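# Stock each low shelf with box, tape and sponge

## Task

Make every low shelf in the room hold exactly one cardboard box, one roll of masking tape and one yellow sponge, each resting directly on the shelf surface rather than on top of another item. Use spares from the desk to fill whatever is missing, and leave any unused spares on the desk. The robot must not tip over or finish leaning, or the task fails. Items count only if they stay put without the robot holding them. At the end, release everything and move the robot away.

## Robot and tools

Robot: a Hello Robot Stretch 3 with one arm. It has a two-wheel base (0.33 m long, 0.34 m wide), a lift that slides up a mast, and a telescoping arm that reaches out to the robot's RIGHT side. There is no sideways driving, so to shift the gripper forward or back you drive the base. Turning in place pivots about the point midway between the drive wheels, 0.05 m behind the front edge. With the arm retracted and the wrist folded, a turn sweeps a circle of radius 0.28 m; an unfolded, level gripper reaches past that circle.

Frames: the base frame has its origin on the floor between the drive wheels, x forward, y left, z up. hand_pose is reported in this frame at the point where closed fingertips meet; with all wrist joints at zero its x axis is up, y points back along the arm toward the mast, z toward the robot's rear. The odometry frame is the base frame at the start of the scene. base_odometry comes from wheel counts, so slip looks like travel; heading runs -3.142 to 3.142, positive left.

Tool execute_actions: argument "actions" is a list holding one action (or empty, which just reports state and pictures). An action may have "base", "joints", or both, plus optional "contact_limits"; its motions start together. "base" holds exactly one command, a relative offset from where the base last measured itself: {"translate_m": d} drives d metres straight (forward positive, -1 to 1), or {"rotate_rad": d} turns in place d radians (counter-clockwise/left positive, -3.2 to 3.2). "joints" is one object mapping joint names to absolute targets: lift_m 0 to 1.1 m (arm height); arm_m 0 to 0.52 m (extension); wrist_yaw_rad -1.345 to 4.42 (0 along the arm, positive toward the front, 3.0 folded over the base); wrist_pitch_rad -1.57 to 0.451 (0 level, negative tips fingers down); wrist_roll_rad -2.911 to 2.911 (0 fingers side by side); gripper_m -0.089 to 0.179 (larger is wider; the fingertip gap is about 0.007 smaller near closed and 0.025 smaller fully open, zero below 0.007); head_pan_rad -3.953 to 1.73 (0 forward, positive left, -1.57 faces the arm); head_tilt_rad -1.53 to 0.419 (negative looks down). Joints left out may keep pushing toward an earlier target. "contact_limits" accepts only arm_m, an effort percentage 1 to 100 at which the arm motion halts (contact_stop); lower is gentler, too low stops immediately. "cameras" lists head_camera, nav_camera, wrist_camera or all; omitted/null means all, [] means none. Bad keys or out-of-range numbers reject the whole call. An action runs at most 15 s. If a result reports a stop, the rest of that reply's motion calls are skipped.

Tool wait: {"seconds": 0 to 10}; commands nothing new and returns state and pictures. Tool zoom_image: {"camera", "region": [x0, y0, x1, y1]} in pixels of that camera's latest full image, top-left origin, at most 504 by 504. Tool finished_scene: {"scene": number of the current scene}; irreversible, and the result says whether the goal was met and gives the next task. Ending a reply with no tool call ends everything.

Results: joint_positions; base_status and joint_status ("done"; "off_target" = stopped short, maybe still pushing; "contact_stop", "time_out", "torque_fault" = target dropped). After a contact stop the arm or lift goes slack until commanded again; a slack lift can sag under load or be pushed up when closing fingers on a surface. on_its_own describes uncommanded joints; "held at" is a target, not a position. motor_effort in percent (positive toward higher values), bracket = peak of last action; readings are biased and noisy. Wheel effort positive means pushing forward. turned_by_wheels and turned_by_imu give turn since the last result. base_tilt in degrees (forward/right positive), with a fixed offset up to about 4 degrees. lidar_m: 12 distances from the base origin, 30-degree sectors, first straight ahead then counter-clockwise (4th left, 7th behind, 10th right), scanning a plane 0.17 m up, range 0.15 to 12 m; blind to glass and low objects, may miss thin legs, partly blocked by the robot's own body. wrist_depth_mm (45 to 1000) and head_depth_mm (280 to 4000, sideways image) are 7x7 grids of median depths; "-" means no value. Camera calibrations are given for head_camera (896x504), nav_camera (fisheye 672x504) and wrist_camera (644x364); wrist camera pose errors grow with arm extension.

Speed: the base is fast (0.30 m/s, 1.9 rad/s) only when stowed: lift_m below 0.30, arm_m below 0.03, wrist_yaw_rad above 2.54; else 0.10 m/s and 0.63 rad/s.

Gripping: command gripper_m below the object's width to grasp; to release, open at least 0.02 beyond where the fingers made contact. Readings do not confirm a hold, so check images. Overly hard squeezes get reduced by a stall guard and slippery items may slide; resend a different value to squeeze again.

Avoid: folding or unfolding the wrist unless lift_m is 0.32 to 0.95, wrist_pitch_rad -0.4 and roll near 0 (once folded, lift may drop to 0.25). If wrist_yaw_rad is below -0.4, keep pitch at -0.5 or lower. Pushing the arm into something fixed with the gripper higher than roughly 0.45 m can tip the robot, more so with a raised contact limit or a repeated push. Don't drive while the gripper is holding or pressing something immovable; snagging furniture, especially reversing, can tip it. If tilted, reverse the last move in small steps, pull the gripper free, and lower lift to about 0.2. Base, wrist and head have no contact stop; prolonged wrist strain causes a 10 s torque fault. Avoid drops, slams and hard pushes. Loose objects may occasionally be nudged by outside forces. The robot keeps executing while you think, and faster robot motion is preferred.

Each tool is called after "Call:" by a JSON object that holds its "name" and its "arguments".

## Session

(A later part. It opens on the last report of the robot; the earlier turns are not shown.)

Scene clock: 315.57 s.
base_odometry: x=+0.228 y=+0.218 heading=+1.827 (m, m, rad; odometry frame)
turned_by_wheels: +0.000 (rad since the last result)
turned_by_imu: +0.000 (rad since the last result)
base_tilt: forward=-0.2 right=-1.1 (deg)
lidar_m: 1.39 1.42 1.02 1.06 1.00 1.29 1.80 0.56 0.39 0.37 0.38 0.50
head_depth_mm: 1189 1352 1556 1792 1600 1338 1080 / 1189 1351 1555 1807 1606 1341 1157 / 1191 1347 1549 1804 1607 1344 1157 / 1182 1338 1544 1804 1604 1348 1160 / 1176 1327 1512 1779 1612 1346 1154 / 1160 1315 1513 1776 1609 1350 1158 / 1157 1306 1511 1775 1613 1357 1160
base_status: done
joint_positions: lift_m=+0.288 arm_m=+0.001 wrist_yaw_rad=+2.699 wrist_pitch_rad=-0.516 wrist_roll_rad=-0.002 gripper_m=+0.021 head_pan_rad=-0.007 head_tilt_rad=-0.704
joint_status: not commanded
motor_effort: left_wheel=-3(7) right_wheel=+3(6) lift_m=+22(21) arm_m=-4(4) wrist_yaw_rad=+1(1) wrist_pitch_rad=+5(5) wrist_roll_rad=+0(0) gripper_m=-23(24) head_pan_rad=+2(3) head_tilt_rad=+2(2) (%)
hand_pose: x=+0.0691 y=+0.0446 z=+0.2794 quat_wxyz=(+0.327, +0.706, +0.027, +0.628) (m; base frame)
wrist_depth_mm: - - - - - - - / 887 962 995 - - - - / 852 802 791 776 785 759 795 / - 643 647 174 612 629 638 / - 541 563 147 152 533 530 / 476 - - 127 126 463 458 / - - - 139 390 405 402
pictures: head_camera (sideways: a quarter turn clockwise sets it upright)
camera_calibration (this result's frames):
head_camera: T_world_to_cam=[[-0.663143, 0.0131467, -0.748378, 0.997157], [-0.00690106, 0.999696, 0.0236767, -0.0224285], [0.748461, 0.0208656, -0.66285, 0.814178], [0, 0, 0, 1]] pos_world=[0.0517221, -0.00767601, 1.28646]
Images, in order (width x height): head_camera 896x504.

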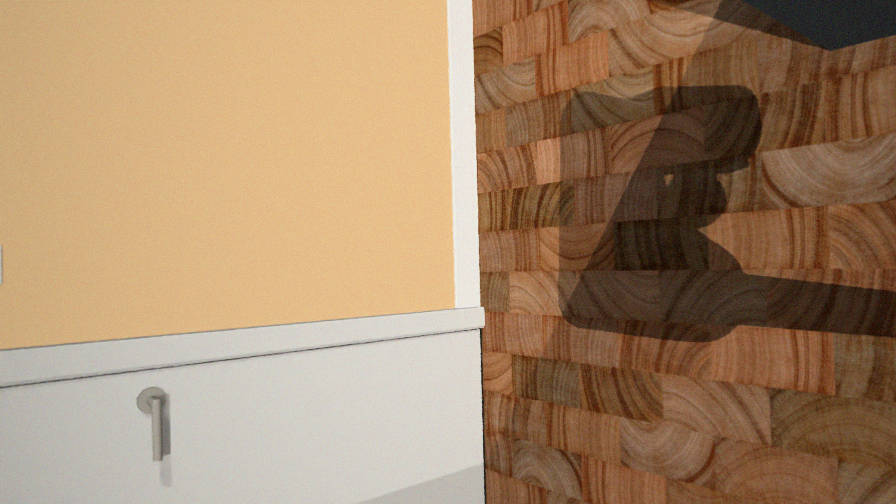

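Call:
{"name": "execute_actions", "arguments": {"actions": [{"base":{"translate_m":0.84}}], "cameras": []}}

Call:
{"name": "execute_actions", "arguments": {"actions": [{"base":{"rotate_rad":-1.51},"joints":{"head_pan_rad":-1.25,"head_tilt_rad":-0.6}}], "cameras": []}}

Call:
{"name": "execute_actions", "arguments": {"actions": [{"base":{"translate_m":1.0}}], "cameras": ["head_camera","nav_camera"]}}

Scene clock: 325.37 s.
base_odometry: x=+0.015 y=+1.030 heading=+1.827 (m, m, rad; odometry frame)
turned_by_wheels: +0.000 (rad since the last result)
turned_by_imu: +0.000 (rad since the last result)
base_tilt: forward=-0.2 right=-1.0 (deg)
lidar_m: 0.57 0.57 0.75 1.40 1.44 1.49 1.63 0.51 0.52 2.64 0.86 0.60
head_depth_mm: 456 517 597 704 858 1099 1155 / 455 515 594 701 852 1093 1155 / 454 514 592 698 849 1083 1156 / 452 512 589 695 843 1075 1159 / 446 510 586 687 840 1068 1160 / 450 508 586 687 812 1011 1160 / 448 498 560 644 799 1015 1156
base_status: done
joint_positions: lift_m=+0.288 arm_m=+0.001 wrist_yaw_rad=+2.699 wrist_pitch_rad=-0.516 wrist_roll_rad=-0.002 gripper_m=+0.021 head_pan_rad=-0.007 head_tilt_rad=-0.704
joint_status: not commanded
motor_effort: left_wheel=-3(7) right_wheel=+2(6) lift_m=+22(22) arm_m=-4(4) wrist_yaw_rad=+1(0) wrist_pitch_rad=+5(5) wrist_roll_rad=+0(1) gripper_m=-24(23) head_pan_rad=+3(2) head_tilt_rad=+2(2) (%)
hand_pose: x=+0.0691 y=+0.0446 z=+0.2793 quat_wxyz=(+0.327, +0.706, +0.027, +0.628) (m; base frame)
wrist_depth_mm: - - - - 736 545 433 / - - - - 772 565 458 / 824 810 790 808 770 610 491 / - 657 630 174 623 600 502 / - 555 560 147 152 537 497 / 473 - - 127 127 461 451 / - - - 139 391 407 401
pictures: none
No camera images: the call's "cameras" was empty. Leave "cameras" out to get every camera's image.

Scene clock: 327.53 s.
base_odometry: x=+0.015 y=+1.030 heading=+0.317 (m, m, rad; odometry frame)
turned_by_wheels: -1.510 (rad since the last result)
turned_by_imu: -1.518 (rad since the last result)
base_tilt: forward=-0.3 right=-1.2 (deg)
lidar_m: 2.14 0.81 0.59 0.57 0.57 0.79 1.40 1.13 1.49 1.23 0.51 0.56
head_depth_mm: 2540 2751 3005 2257 1743 1415 1200 / 1480 1844 2466 2254 1756 1432 1201 / 978 1125 1328 1619 1696 1428 1210 / 728 808 908 1033 1201 1357 1204 / 581 630 689 760 844 956 1098 / 482 516 556 601 668 772 1007 / 413 437 481 542 659 836 1129
base_status: done
joint_positions: lift_m=+0.288 arm_m=+0.001 wrist_yaw_rad=+2.699 wrist_pitch_rad=-0.517 wrist_roll_rad=-0.002 gripper_m=+0.021 head_pan_rad=-1.243 head_tilt_rad=-0.606
joint_status: all done
motor_effort: left_wheel=+4(12) right_wheel=-2(6) lift_m=+21(22) arm_m=-4(4) wrist_yaw_rad=+2(1) wrist_pitch_rad=+5(5) wrist_roll_rad=+0(0) gripper_m=-24(24) head_pan_rad=-2(35) head_tilt_rad=+3(15) (%)
hand_pose: x=+0.0691 y=+0.0446 z=+0.2793 quat_wxyz=(+0.327, +0.706, +0.027, +0.628) (m; base frame)
wrist_depth_mm: 475 514 568 630 717 817 951 / 513 563 632 715 812 903 - / 544 613 693 753 769 799 778 / - 624 638 174 604 638 639 / - 544 564 147 152 537 529 / 471 - - 127 126 461 464 / - - - 139 394 409 406
pictures: none
No camera images: the call's "cameras" was empty. Leave "cameras" out to get every camera's image.

Scene clock: 332.63 s.
base_odometry: x=+0.965 y=+1.343 heading=+0.318 (m, m, rad; odometry frame)
turned_by_wheels: +0.000 (rad since the last result)
turned_by_imu: +0.001 (rad since the last result)
base_tilt: forward=-0.2 right=-1.1 (deg)
lidar_m: 1.65 0.79 0.58 0.56 0.59 0.81 2.07 0.56 0.45 1.29 2.92 2.01
head_depth_mm: 2622 2858 3080 2246 1749 1423 1206 / 2701 2939 2987 2260 1737 1425 1202 / 2819 3050 3027 2268 1749 1431 1205 / 2957 3167 3227 2271 1763 1430 1207 / 3074 3314 3238 2285 1747 1430 1209 / 3155 3603 3224 2288 1754 1432 1208 / 3140 3378 3222 2289 1775 1430 1206
base_status: done
joint_positions: lift_m=+0.288 arm_m=+0.001 wrist_yaw_rad=+2.699 wrist_pitch_rad=-0.517 wrist_roll_rad=-0.002 gripper_m=+0.021 head_pan_rad=-1.243 head_tilt_rad=-0.606
joint_status: not commanded
motor_effort: left_wheel=+4(11) right_wheel=-3(4) lift_m=+22(23) arm_m=-4(4) wrist_yaw_rad=+0(1) wrist_pitch_rad=+5(5) wrist_roll_rad=+0(0) gripper_m=-24(24) head_pan_rad=-3(3) head_tilt_rad=+3(3) (%)
hand_pose: x=+0.0691 y=+0.0446 z=+0.2793 quat_wxyz=(+0.327, +0.706, +0.027, +0.628) (m; base frame)
wrist_depth_mm: 465 498 578 616 715 812 941 / 514 548 618 703 775 898 991 / 555 600 672 720 789 782 778 / - 624 636 175 611 642 639 / - 538 556 147 152 531 527 / 468 - - 127 126 464 460 / - - - 138 387 408 401
pictures: head_camera (sideways: a quarter turn clockwise sets it upright), nav_camera (sideways: a quarter turn counterclockwise sets it upright)
camera_calibration (this result's frames):
head_camera: T_world_to_cam=[[-0.180753, 0.558263, -0.809735, 1.07419], [0.941255, 0.336967, 0.0222065, -0.0263012], [0.285251, -0.758153, -0.586376, 0.717522], [0, 0, 0, 1]] pos_world=[0.0142465, -0.0468295, 1.29113]
nav_camera: T_world_to_cam=[[0.225343, -0.566191, 0.792874, -0.996803], [-0.934037, -0.357021, 0.0105149, 0.0407084], [0.277119, -0.742943, -0.609295, 0.748299], [0, 0, 0, 1]] pos_world=[0.0552779, 0.00609704, 1.24585]
Images, in order (width x height): head_camera 896x504, nav_camera 672x504.

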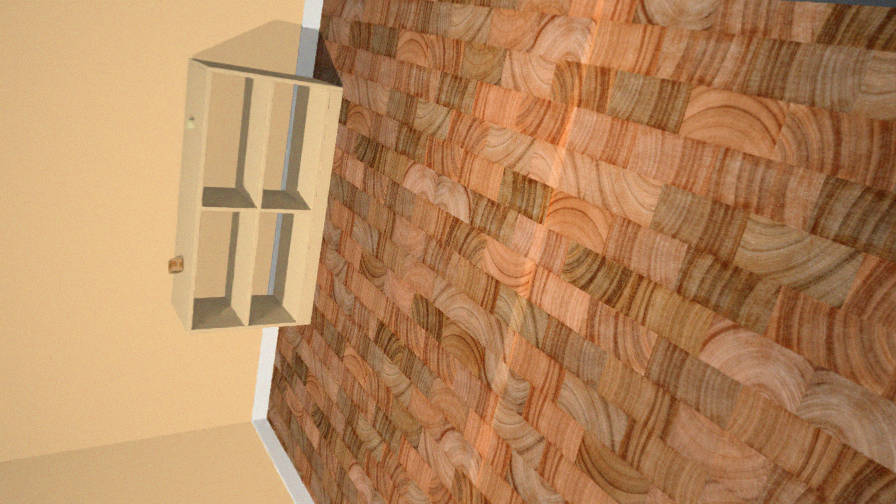

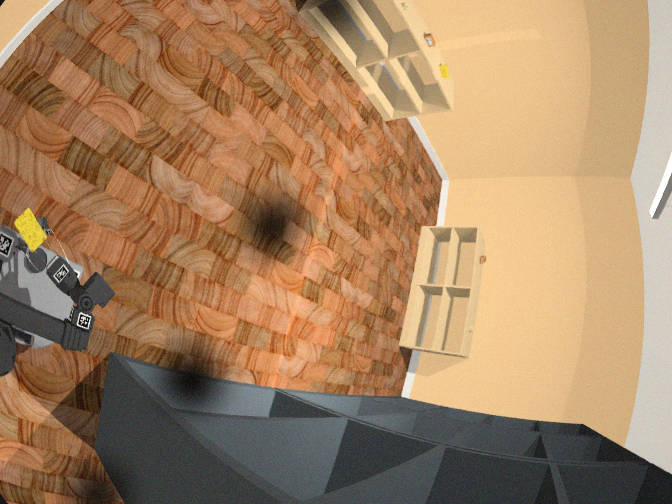

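Call:
{"name": "execute_actions", "arguments": {"actions": [{"base":{"rotate_rad":-1.2},"joints":{"head_pan_rad":-0.3,"head_tilt_rad":-0.8}}], "cameras": []}}

Call:
{"name": "execute_actions", "arguments": {"actions": [{"base":{"translate_m":1.0}}], "cameras": []}}

Call:
{"name": "execute_actions", "arguments": {"actions": [{"base":{"translate_m":1.0}}], "cameras": ["head_camera"]}}

Scene clock: 339.07 s.
base_odometry: x=+0.965 y=+1.343 heading=-0.882 (m, m, rad; odometry frame)
turned_by_wheels: -1.200 (rad since the last result)
turned_by_imu: -1.207 (rad since the last result)
base_tilt: forward=-0.2 right=-1.2 (deg)
lidar_m: 2.93 2.24 1.65 0.95 0.61 0.56 0.57 0.71 1.40 0.67 0.45 1.29
head_depth_mm: 1035 1217 1309 1046 893 847 1090 / 2572 2162 1982 1658 1443 1248 1103 / 2804 3012 2253 1811 1504 1287 1127 / 2775 2896 2255 1812 1511 1290 1128 / 2735 2917 2265 1811 1509 1293 1130 / 2753 2904 2266 1824 1505 1292 1128 / 2771 2928 2285 1818 1512 1297 1132
base_status: done
joint_positions: lift_m=+0.288 arm_m=+0.001 wrist_yaw_rad=+2.699 wrist_pitch_rad=-0.517 wrist_roll_rad=-0.002 gripper_m=+0.021 head_pan_rad=-0.307 head_tilt_rad=-0.790
joint_status: all done
motor_effort: left_wheel=+4(11) right_wheel=-2(6) lift_m=+23(22) arm_m=-4(4) wrist_yaw_rad=+1(2) wrist_pitch_rad=+5(5) wrist_roll_rad=+0(0) gripper_m=-24(23) head_pan_rad=+3(34) head_tilt_rad=-6(24) (%)
hand_pose: x=+0.0691 y=+0.0446 z=+0.2793 quat_wxyz=(+0.327, +0.706, +0.027, +0.628) (m; base frame)
wrist_depth_mm: 761 - - - - - - / 775 989 - - - - - / 816 806 806 802 776 779 767 / - 650 659 175 612 640 625 / - 544 562 147 152 528 534 / 470 - - 127 126 456 462 / - - - 138 397 407 405
pictures: none
No camera images: the call's "cameras" was empty. Leave "cameras" out to get every camera's image.

Scene clock: 344.17 s.
base_odometry: x=+1.600 y=+0.570 heading=-0.882 (m, m, rad; odometry frame)
turned_by_wheels: +0.000 (rad since the last result)
turned_by_imu: +0.001 (rad since the last result)
base_tilt: forward=-0.3 right=-1.1 (deg)
lidar_m: 1.93 1.76 1.58 1.62 1.62 1.49 1.50 0.77 1.04 0.68 0.74 1.88
head_depth_mm: 1920 2212 2230 1793 1504 1288 1121 / 1942 2224 2239 1801 1497 1284 1125 / 1928 2094 2184 1806 1509 1291 1123 / 1953 2211 2199 1811 1505 1291 1125 / 1963 2080 2198 1804 1497 1290 1127 / 1993 2227 2189 1810 1520 1289 1127 / 2017 2226 2231 1808 1506 1288 1131
base_status: done
joint_positions: lift_m=+0.288 arm_m=+0.001 wrist_yaw_rad=+2.699 wrist_pitch_rad=-0.517 wrist_roll_rad=-0.002 gripper_m=+0.021 head_pan_rad=-0.307 head_tilt_rad=-0.791
joint_status: not commanded
motor_effort: left_wheel=+3(12) right_wheel=-3(5) lift_m=+21(22) arm_m=-3(3) wrist_yaw_rad=+1(1) wrist_pitch_rad=+5(5) wrist_roll_rad=+0(0) gripper_m=-23(24) head_pan_rad=+4(3) head_tilt_rad=-5(6) (%)
hand_pose: x=+0.0691 y=+0.0446 z=+0.2793 quat_wxyz=(+0.327, +0.706, +0.027, +0.628) (m; base frame)
wrist_depth_mm: - - - - - - - / - - - - - - - / 851 799 795 805 792 788 799 / - 657 643 175 602 623 630 / - 540 566 147 151 532 530 / 470 - - 127 126 463 459 / - - - 139 390 405 402
pictures: none
No camera images: the call's "cameras" was empty. Leave "cameras" out to get every camera's image.

Scene clock: 349.27 s.
base_odometry: x=+2.236 y=-0.202 heading=-0.882 (m, m, rad; odometry frame)
turned_by_wheels: +0.000 (rad since the last result)
turned_by_imu: +0.001 (rad since the last result)
base_tilt: forward=-0.4 right=-1.1 (deg)
lidar_m: 0.95 1.18 1.22 1.23 2.02 2.31 1.72 1.08 1.23 1.03 1.06 1.14
head_depth_mm: 1119 1282 1219 1393 1472 1282 1125 / 1127 1295 1215 1397 1482 1286 1122 / 1146 1316 1222 1441 1500 1286 1127 / 1155 1330 1224 1396 1505 1285 1123 / 1171 1350 1274 1443 1512 1287 1128 / 1182 1357 1259 1438 1501 1289 1128 / 1193 1388 1278 1551 1511 1295 1128
base_status: done
joint_positions: lift_m=+0.288 arm_m=+0.001 wrist_yaw_rad=+2.699 wrist_pitch_rad=-0.517 wrist_roll_rad=-0.002 gripper_m=+0.021 head_pan_rad=-0.307 head_tilt_rad=-0.791
joint_status: not commanded
motor_effort: left_wheel=+3(11) right_wheel=-1(4) lift_m=+23(22) arm_m=-4(4) wrist_yaw_rad=+0(1) wrist_pitch_rad=+5(5) wrist_roll_rad=+0(0) gripper_m=-24(24) head_pan_rad=+4(3) head_tilt_rad=-5(5) (%)
hand_pose: x=+0.0690 y=+0.0446 z=+0.2793 quat_wxyz=(+0.327, +0.706, +0.027, +0.628) (m; base frame)
wrist_depth_mm: - - - - - - - / - - - - - - - / 863 803 775 803 778 765 782 / - 641 637 174 602 643 630 / - 539 561 147 152 531 533 / 475 - - 127 126 471 459 / - - - 139 389 405 405
pictures: head_camera (sideways: a quarter turn clockwise sets it upright)
camera_calibration (this result's frames):
head_camera: T_world_to_cam=[[-0.689521, 0.227423, -0.687633, 0.918154], [0.290746, 0.956479, 0.0247951, -0.0256975], [0.663346, -0.18283, -0.725635, 0.896357], [0, 0, 0, 1]] pos_world=[0.0459637, -0.0203497, 1.28242]
Images, in order (width x height): head_camera 896x504.

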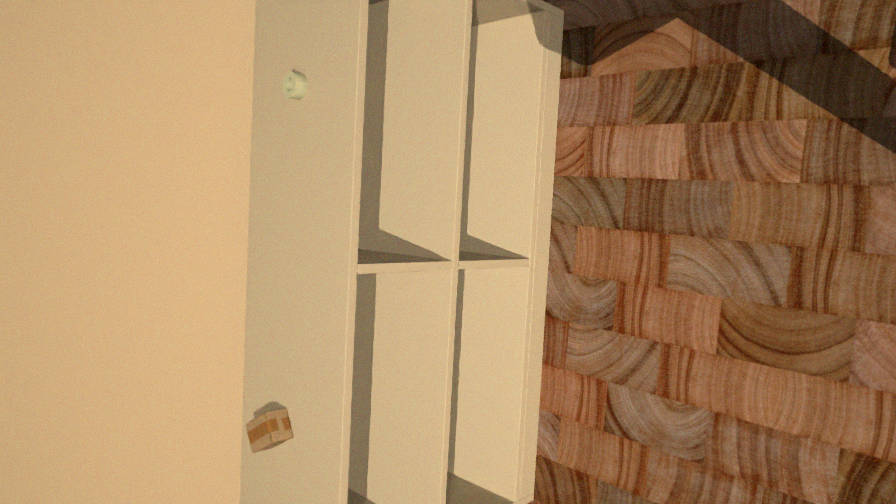

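Call:
{"name": "execute_actions", "arguments": {"actions": [{"base":{"translate_m":0.4},"joints":{"lift_m":0.70}}], "cameras": []}}

Call:
{"name": "execute_actions", "arguments": {"actions": [{"base":{"rotate_rad":1.21},"joints":{"wrist_yaw_rad":0,"arm_m":0.33,"head_pan_rad":-1.6,"head_tilt_rad":-0.9}}], "cameras": ["head_camera","wrist_camera"]}}

Scene clock: 363.13 s.
base_odometry: x=+2.490 y=-0.510 heading=-0.882 (m, m, rad; odometry frame)
turned_by_wheels: +0.000 (rad since the last result)
turned_by_imu: +0.001 (rad since the last result)
base_tilt: forward=-0.2 right=-1.1 (deg)
lidar_m: 0.97 0.80 1.46 1.18 1.70 2.50 2.10 1.40 1.11 1.55 0.84 0.57
head_depth_mm: 795 915 1058 939 1044 1238 1123 / 809 923 1063 939 1068 1244 1121 / 815 936 1072 943 1070 1259 1129 / 824 947 1092 943 1096 1263 1126 / 834 960 1099 947 1102 1265 1127 / 843 974 1108 950 1157 1267 1131 / 854 986 1110 948 1156 1268 1129
base_status: done
joint_positions: lift_m=+0.700 arm_m=+0.001 wrist_yaw_rad=+2.699 wrist_pitch_rad=-0.517 wrist_roll_rad=-0.002 gripper_m=+0.021 head_pan_rad=-0.307 head_tilt_rad=-0.791
joint_status: all done
motor_effort: left_wheel=+3(13) right_wheel=-2(4) lift_m=+27(29) arm_m=-4(3) wrist_yaw_rad=+2(0) wrist_pitch_rad=+5(5) wrist_roll_rad=+0(0) gripper_m=-23(24) head_pan_rad=+2(3) head_tilt_rad=-5(5) (%)
hand_pose: x=+0.0690 y=+0.0445 z=+0.6910 quat_wxyz=(+0.327, +0.706, +0.027, +0.628) (m; base frame)
wrist_depth_mm: - - - - - - - / - - - - - - 663 / - - - - - - 763 / - - - 175 - - 725 / - - - 147 152 954 665 / 930 991 132 127 127 873 807 / 809 - 806 141 781 798 736
pictures: none
No camera images: the call's "cameras" was empty. Leave "cameras" out to get every camera's image.

Scene clock: 366.77 s.
base_odometry: x=+2.490 y=-0.510 heading=+0.328 (m, m, rad; odometry frame)
turned_by_wheels: +1.210 (rad since the last result)
turned_by_imu: +1.219 (rad since the last result)
base_tilt: forward=-0.3 right=-1.0 (deg)
lidar_m: 1.46 1.18 1.53 2.78 2.17 1.40 1.11 0.84 0.87 0.57 0.80 0.80
head_depth_mm: 846 984 1021 922 1296 - - / 849 992 1048 - 1299 1234 1116 / 849 994 1107 1122 1304 1239 1133 / 853 1001 1057 927 1297 1245 1123 / 855 1001 1028 927 1309 1245 1103 / 858 1007 1031 927 1305 1251 1109 / 858 1014 1008 929 1312 1243 1107
base_status: done
joint_positions: lift_m=+0.700 arm_m=+0.330 wrist_yaw_rad=+0.001 wrist_pitch_rad=-0.517 wrist_roll_rad=-0.002 gripper_m=+0.021 head_pan_rad=-1.593 head_tilt_rad=-0.889
joint_status: all done
motor_effort: left_wheel=-2(6) right_wheel=+2(5) lift_m=+27(27) arm_m=+3(3) wrist_yaw_rad=-1(2) wrist_pitch_rad=+5(5) wrist_roll_rad=+0(0) gripper_m=-24(24) head_pan_rad=-3(35) head_tilt_rad=-6(17) (%)
hand_pose: x=-0.0214 y=-0.6854 z=+0.6910 quat_wxyz=(+0.685, +0.181, -0.683, -0.181) (m; base frame)
wrist_depth_mm: 389 379 382 375 371 362 359 / 430 430 421 417 410 405 397 / 407 411 404 401 405 402 400 / 332 331 332 174 318 329 323 / 278 277 288 146 153 273 270 / 241 240 132 127 127 237 237 / 212 211 210 141 202 209 208
pictures: head_camera (sideways: a quarter turn clockwise sets it upright), wrist_camera
camera_calibration (this result's frames):
head_camera: T_world_to_cam=[[0.026259, 0.789421, -0.61329, 0.816919], [0.99958, -0.0131874, 0.0258239, -0.0313575], [0.0122983, -0.61371, -0.789435, 0.983293], [0, 0, 0, 1]] pos_world=[-0.00219992, -0.0418491, 1.27806]
wrist_camera: T_world_to_cam=[[-0.999344, -0.0266922, -0.0244943, -0.0141603], [0.000983492, 0.655884, -0.754861, 1.00066], [0.0362143, -0.75439, -0.655427, 0.104652], [0, 0, 0, 1]] pos_world=[-0.018925, -0.577744, 0.823601]
Images, in order (width x height): head_camera 896x504, wrist_camera 644x364.

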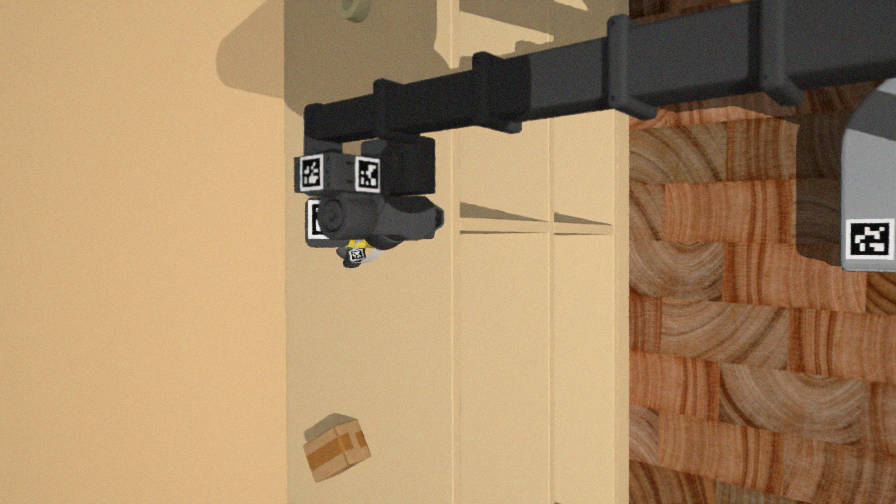

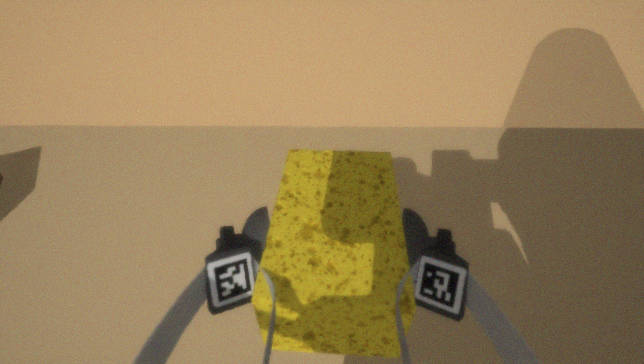

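Call:
{"name": "execute_actions", "arguments": {"actions": [{"joints":{"lift_m":0.647,"arm_m":0.36}}], "cameras": []}}

Call:
{"name": "execute_actions", "arguments": {"actions": [{"joints":{"gripper_m":0.12}}], "cameras": ["wrist_camera"]}}

Call:
{"name": "execute_actions", "arguments": {"actions": [{"joints":{"lift_m":0.69,"arm_m":0.05}}]}}

Scene clock: 370.90 s.
base_odometry: x=+2.490 y=-0.510 heading=+0.328 (m, m, rad; odometry frame)
turned_by_wheels: +0.000 (rad since the last result)
turned_by_imu: +0.000 (rad since the last result)
base_tilt: forward=-0.2 right=-1.1 (deg)
lidar_m: 1.46 1.18 1.53 2.78 2.16 1.40 1.11 0.84 0.87 0.57 0.80 0.81
head_depth_mm: 845 989 1020 920 1300 1234 - / 847 990 1053 898 - 1227 1117 / 848 994 1107 1134 1305 1238 1129 / 851 997 1057 926 1303 1241 1121 / 856 1001 1029 925 1305 1246 1103 / 857 1010 1031 925 1306 1247 1104 / 862 1009 1009 927 1311 1243 1107
base_status: not commanded
joint_positions: lift_m=+0.647 arm_m=+0.360 wrist_yaw_rad=+0.001 wrist_pitch_rad=-0.517 wrist_roll_rad=-0.002 gripper_m=+0.021 head_pan_rad=-1.593 head_tilt_rad=-0.889
joint_status: all done
motor_effort: left_wheel=-2(3) right_wheel=+2(2) lift_m=+22(22) arm_m=+2(3) wrist_yaw_rad=+0(1) wrist_pitch_rad=+5(5) wrist_roll_rad=+0(0) gripper_m=-24(23) head_pan_rad=-3(2) head_tilt_rad=-6(6) (%)
hand_pose: x=-0.0214 y=-0.7154 z=+0.6382 quat_wxyz=(+0.685, +0.181, -0.683, -0.181) (m; base frame)
wrist_depth_mm: 362 358 352 350 341 337 333 / 395 390 383 377 371 377 369 / 306 306 305 299 304 302 299 / 250 248 246 174 238 247 243 / 209 209 216 147 152 206 205 / 181 180 132 127 126 179 178 / 157 157 157 140 151 157 157
pictures: none
No camera images: the call's "cameras" was empty. Leave "cameras" out to get every camera's image.

Scene clock: 372.40 s.
base_odometry: x=+2.490 y=-0.510 heading=+0.328 (m, m, rad; odometry frame)
turned_by_wheels: +0.000 (rad since the last result)
turned_by_imu: +0.000 (rad since the last result)
base_tilt: forward=-0.2 right=-1.1 (deg)
lidar_m: 1.46 1.18 1.53 2.78 2.17 1.40 1.11 0.84 0.87 0.57 0.80 0.80
head_depth_mm: 843 988 1023 920 1298 1237 - / 849 989 1053 900 - 1230 1115 / 850 997 1105 1136 1303 1237 1129 / 853 992 1056 925 1311 1243 1121 / 855 1001 1029 924 1305 1242 1104 / 856 1009 1033 930 1303 1239 1106 / 861 1008 1006 931 1308 1250 1105
base_status: not commanded
joint_positions: lift_m=+0.647 arm_m=+0.360 wrist_yaw_rad=+0.001 wrist_pitch_rad=-0.517 wrist_roll_rad=-0.002 gripper_m=+0.120 head_pan_rad=-1.593 head_tilt_rad=-0.889
joint_status: all done
motor_effort: left_wheel=-3(2) right_wheel=+2(2) lift_m=+22(23) arm_m=+3(2) wrist_yaw_rad=-1(1) wrist_pitch_rad=+5(5) wrist_roll_rad=+0(0) gripper_m=+0(95) head_pan_rad=-3(3) head_tilt_rad=-6(6) (%)
hand_pose: x=-0.0214 y=-0.7154 z=+0.6382 quat_wxyz=(+0.685, +0.181, -0.683, -0.181) (m; base frame)
wrist_depth_mm: 362 356 352 346 344 339 334 / 401 390 385 375 378 375 367 / 308 308 305 302 304 302 299 / 249 248 247 177 236 244 245 / 210 207 209 149 194 213 205 / 181 180 174 129 135 - 176 / 159 158 157 141 149 155 156
pictures: wrist_camera
camera_calibration (this result's frames):
wrist_camera: T_world_to_cam=[[-0.999344, -0.0266907, -0.0244942, -0.0162528], [0.000984386, 0.655883, -0.754862, 0.980509], [0.0362131, -0.75439, -0.655427, 0.0474377], [0, 0, 0, 1]] pos_world=[-0.0189252, -0.607747, 0.770842]
Images, in order (width x height): wrist_camera 644x364.

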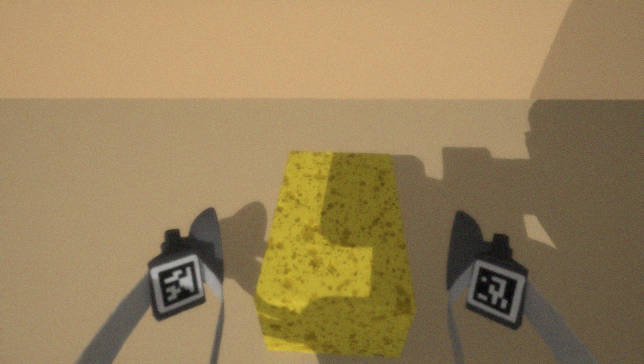

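Scene clock: 375.90 s.
base_odometry: x=+2.490 y=-0.510 heading=+0.328 (m, m, rad; odometry frame)
turned_by_wheels: +0.000 (rad since the last result)
turned_by_imu: +0.000 (rad since the last result)
base_tilt: forward=-0.3 right=-1.1 (deg)
lidar_m: 1.46 1.18 1.53 2.78 2.17 1.40 1.11 0.84 0.87 0.57 0.80 0.81
head_depth_mm: 845 988 1021 919 1295 - - / 847 991 1024 921 1300 - 1117 / 851 996 1026 924 1203 - 1134 / 856 998 1030 914 1300 1234 1122 / 855 1003 1028 927 1306 1240 1105 / 857 1005 1033 928 1304 1244 1107 / 863 1009 1006 926 1309 1250 1107
base_status: not commanded
joint_positions: lift_m=+0.690 arm_m=+0.050 wrist_yaw_rad=+0.000 wrist_pitch_rad=-0.517 wrist_roll_rad=-0.002 gripper_m=+0.120 head_pan_rad=-1.593 head_tilt_rad=-0.889
joint_status: all done
motor_effort: left_wheel=-2(2) right_wheel=+2(1) lift_m=+27(28) arm_m=-4(1) wrist_yaw_rad=-1(2) wrist_pitch_rad=+5(5) wrist_roll_rad=+0(0) gripper_m=+0(0) head_pan_rad=-1(2) head_tilt_rad=-6(6) (%)
hand_pose: x=-0.0215 y=-0.4062 z=+0.6810 quat_wxyz=(+0.684, +0.181, -0.683, -0.181) (m; base frame)
wrist_depth_mm: 659 655 638 634 624 618 601 / 509 490 501 448 501 495 470 / 398 394 389 387 386 378 385 / 623 692 688 675 670 686 654 / 611 621 616 618 617 635 597 / 544 559 547 544 539 - 523 / 709 736 734 718 721 721 683
pictures: head_camera (sideways: a quarter turn clockwise sets it upright), nav_camera (sideways: a quarter turn counterclockwise sets it upright), wrist_camera
camera_calibration (this result's frames):
head_camera: T_world_to_cam=[[0.0262588, 0.789421, -0.61329, 0.816919], [0.99958, -0.0131871, 0.0258239, -0.0313575], [0.0122984, -0.61371, -0.789435, 0.983293], [0, 0, 0, 1]] pos_world=[-0.00219991, -0.0418491, 1.27806]
nav_camera: T_world_to_cam=[[0.0130323, -0.806575, 0.590988, -0.732419], [-0.999865, -0.0164261, -0.000369476, 0.0552821], [0.0100057, -0.590904, -0.80668, 1.00664], [0, 0, 0, 1]] pos_world=[0.0547477, 0.00498439, 1.24491]
wrist_camera: T_world_to_cam=[[-0.999355, -0.0262747, -0.0244939, -0.00687035], [0.00125727, 0.65588, -0.754864, 0.809962], [0.0358989, -0.754407, -0.655424, 0.308752], [0, 0, 0, 1]] pos_world=[-0.0189681, -0.298494, 0.813606]
Images, in order (width x height): head_camera 896x504, nav_camera 672x504, wrist_camera 644x364.

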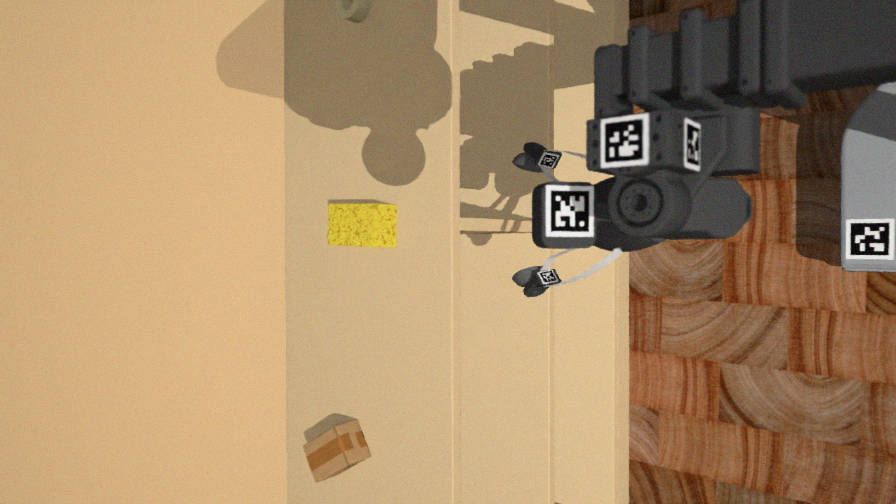

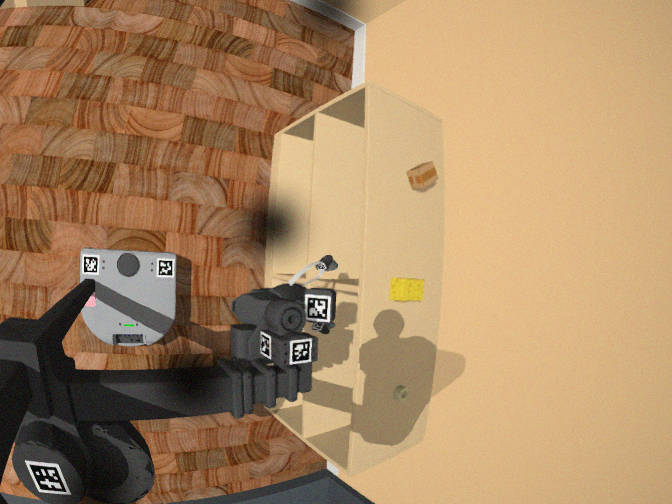

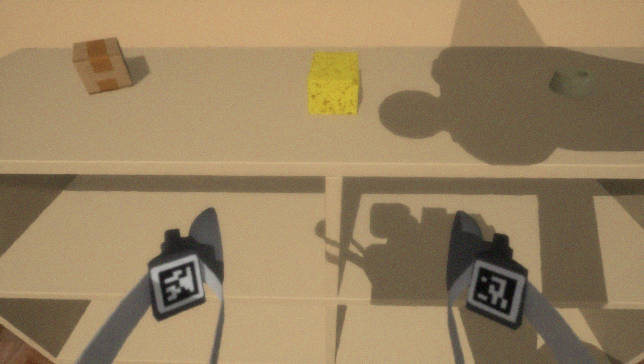

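Call:
{"name": "finished_scene", "arguments": {"scene": 1}}

The scene is finished: the task was done.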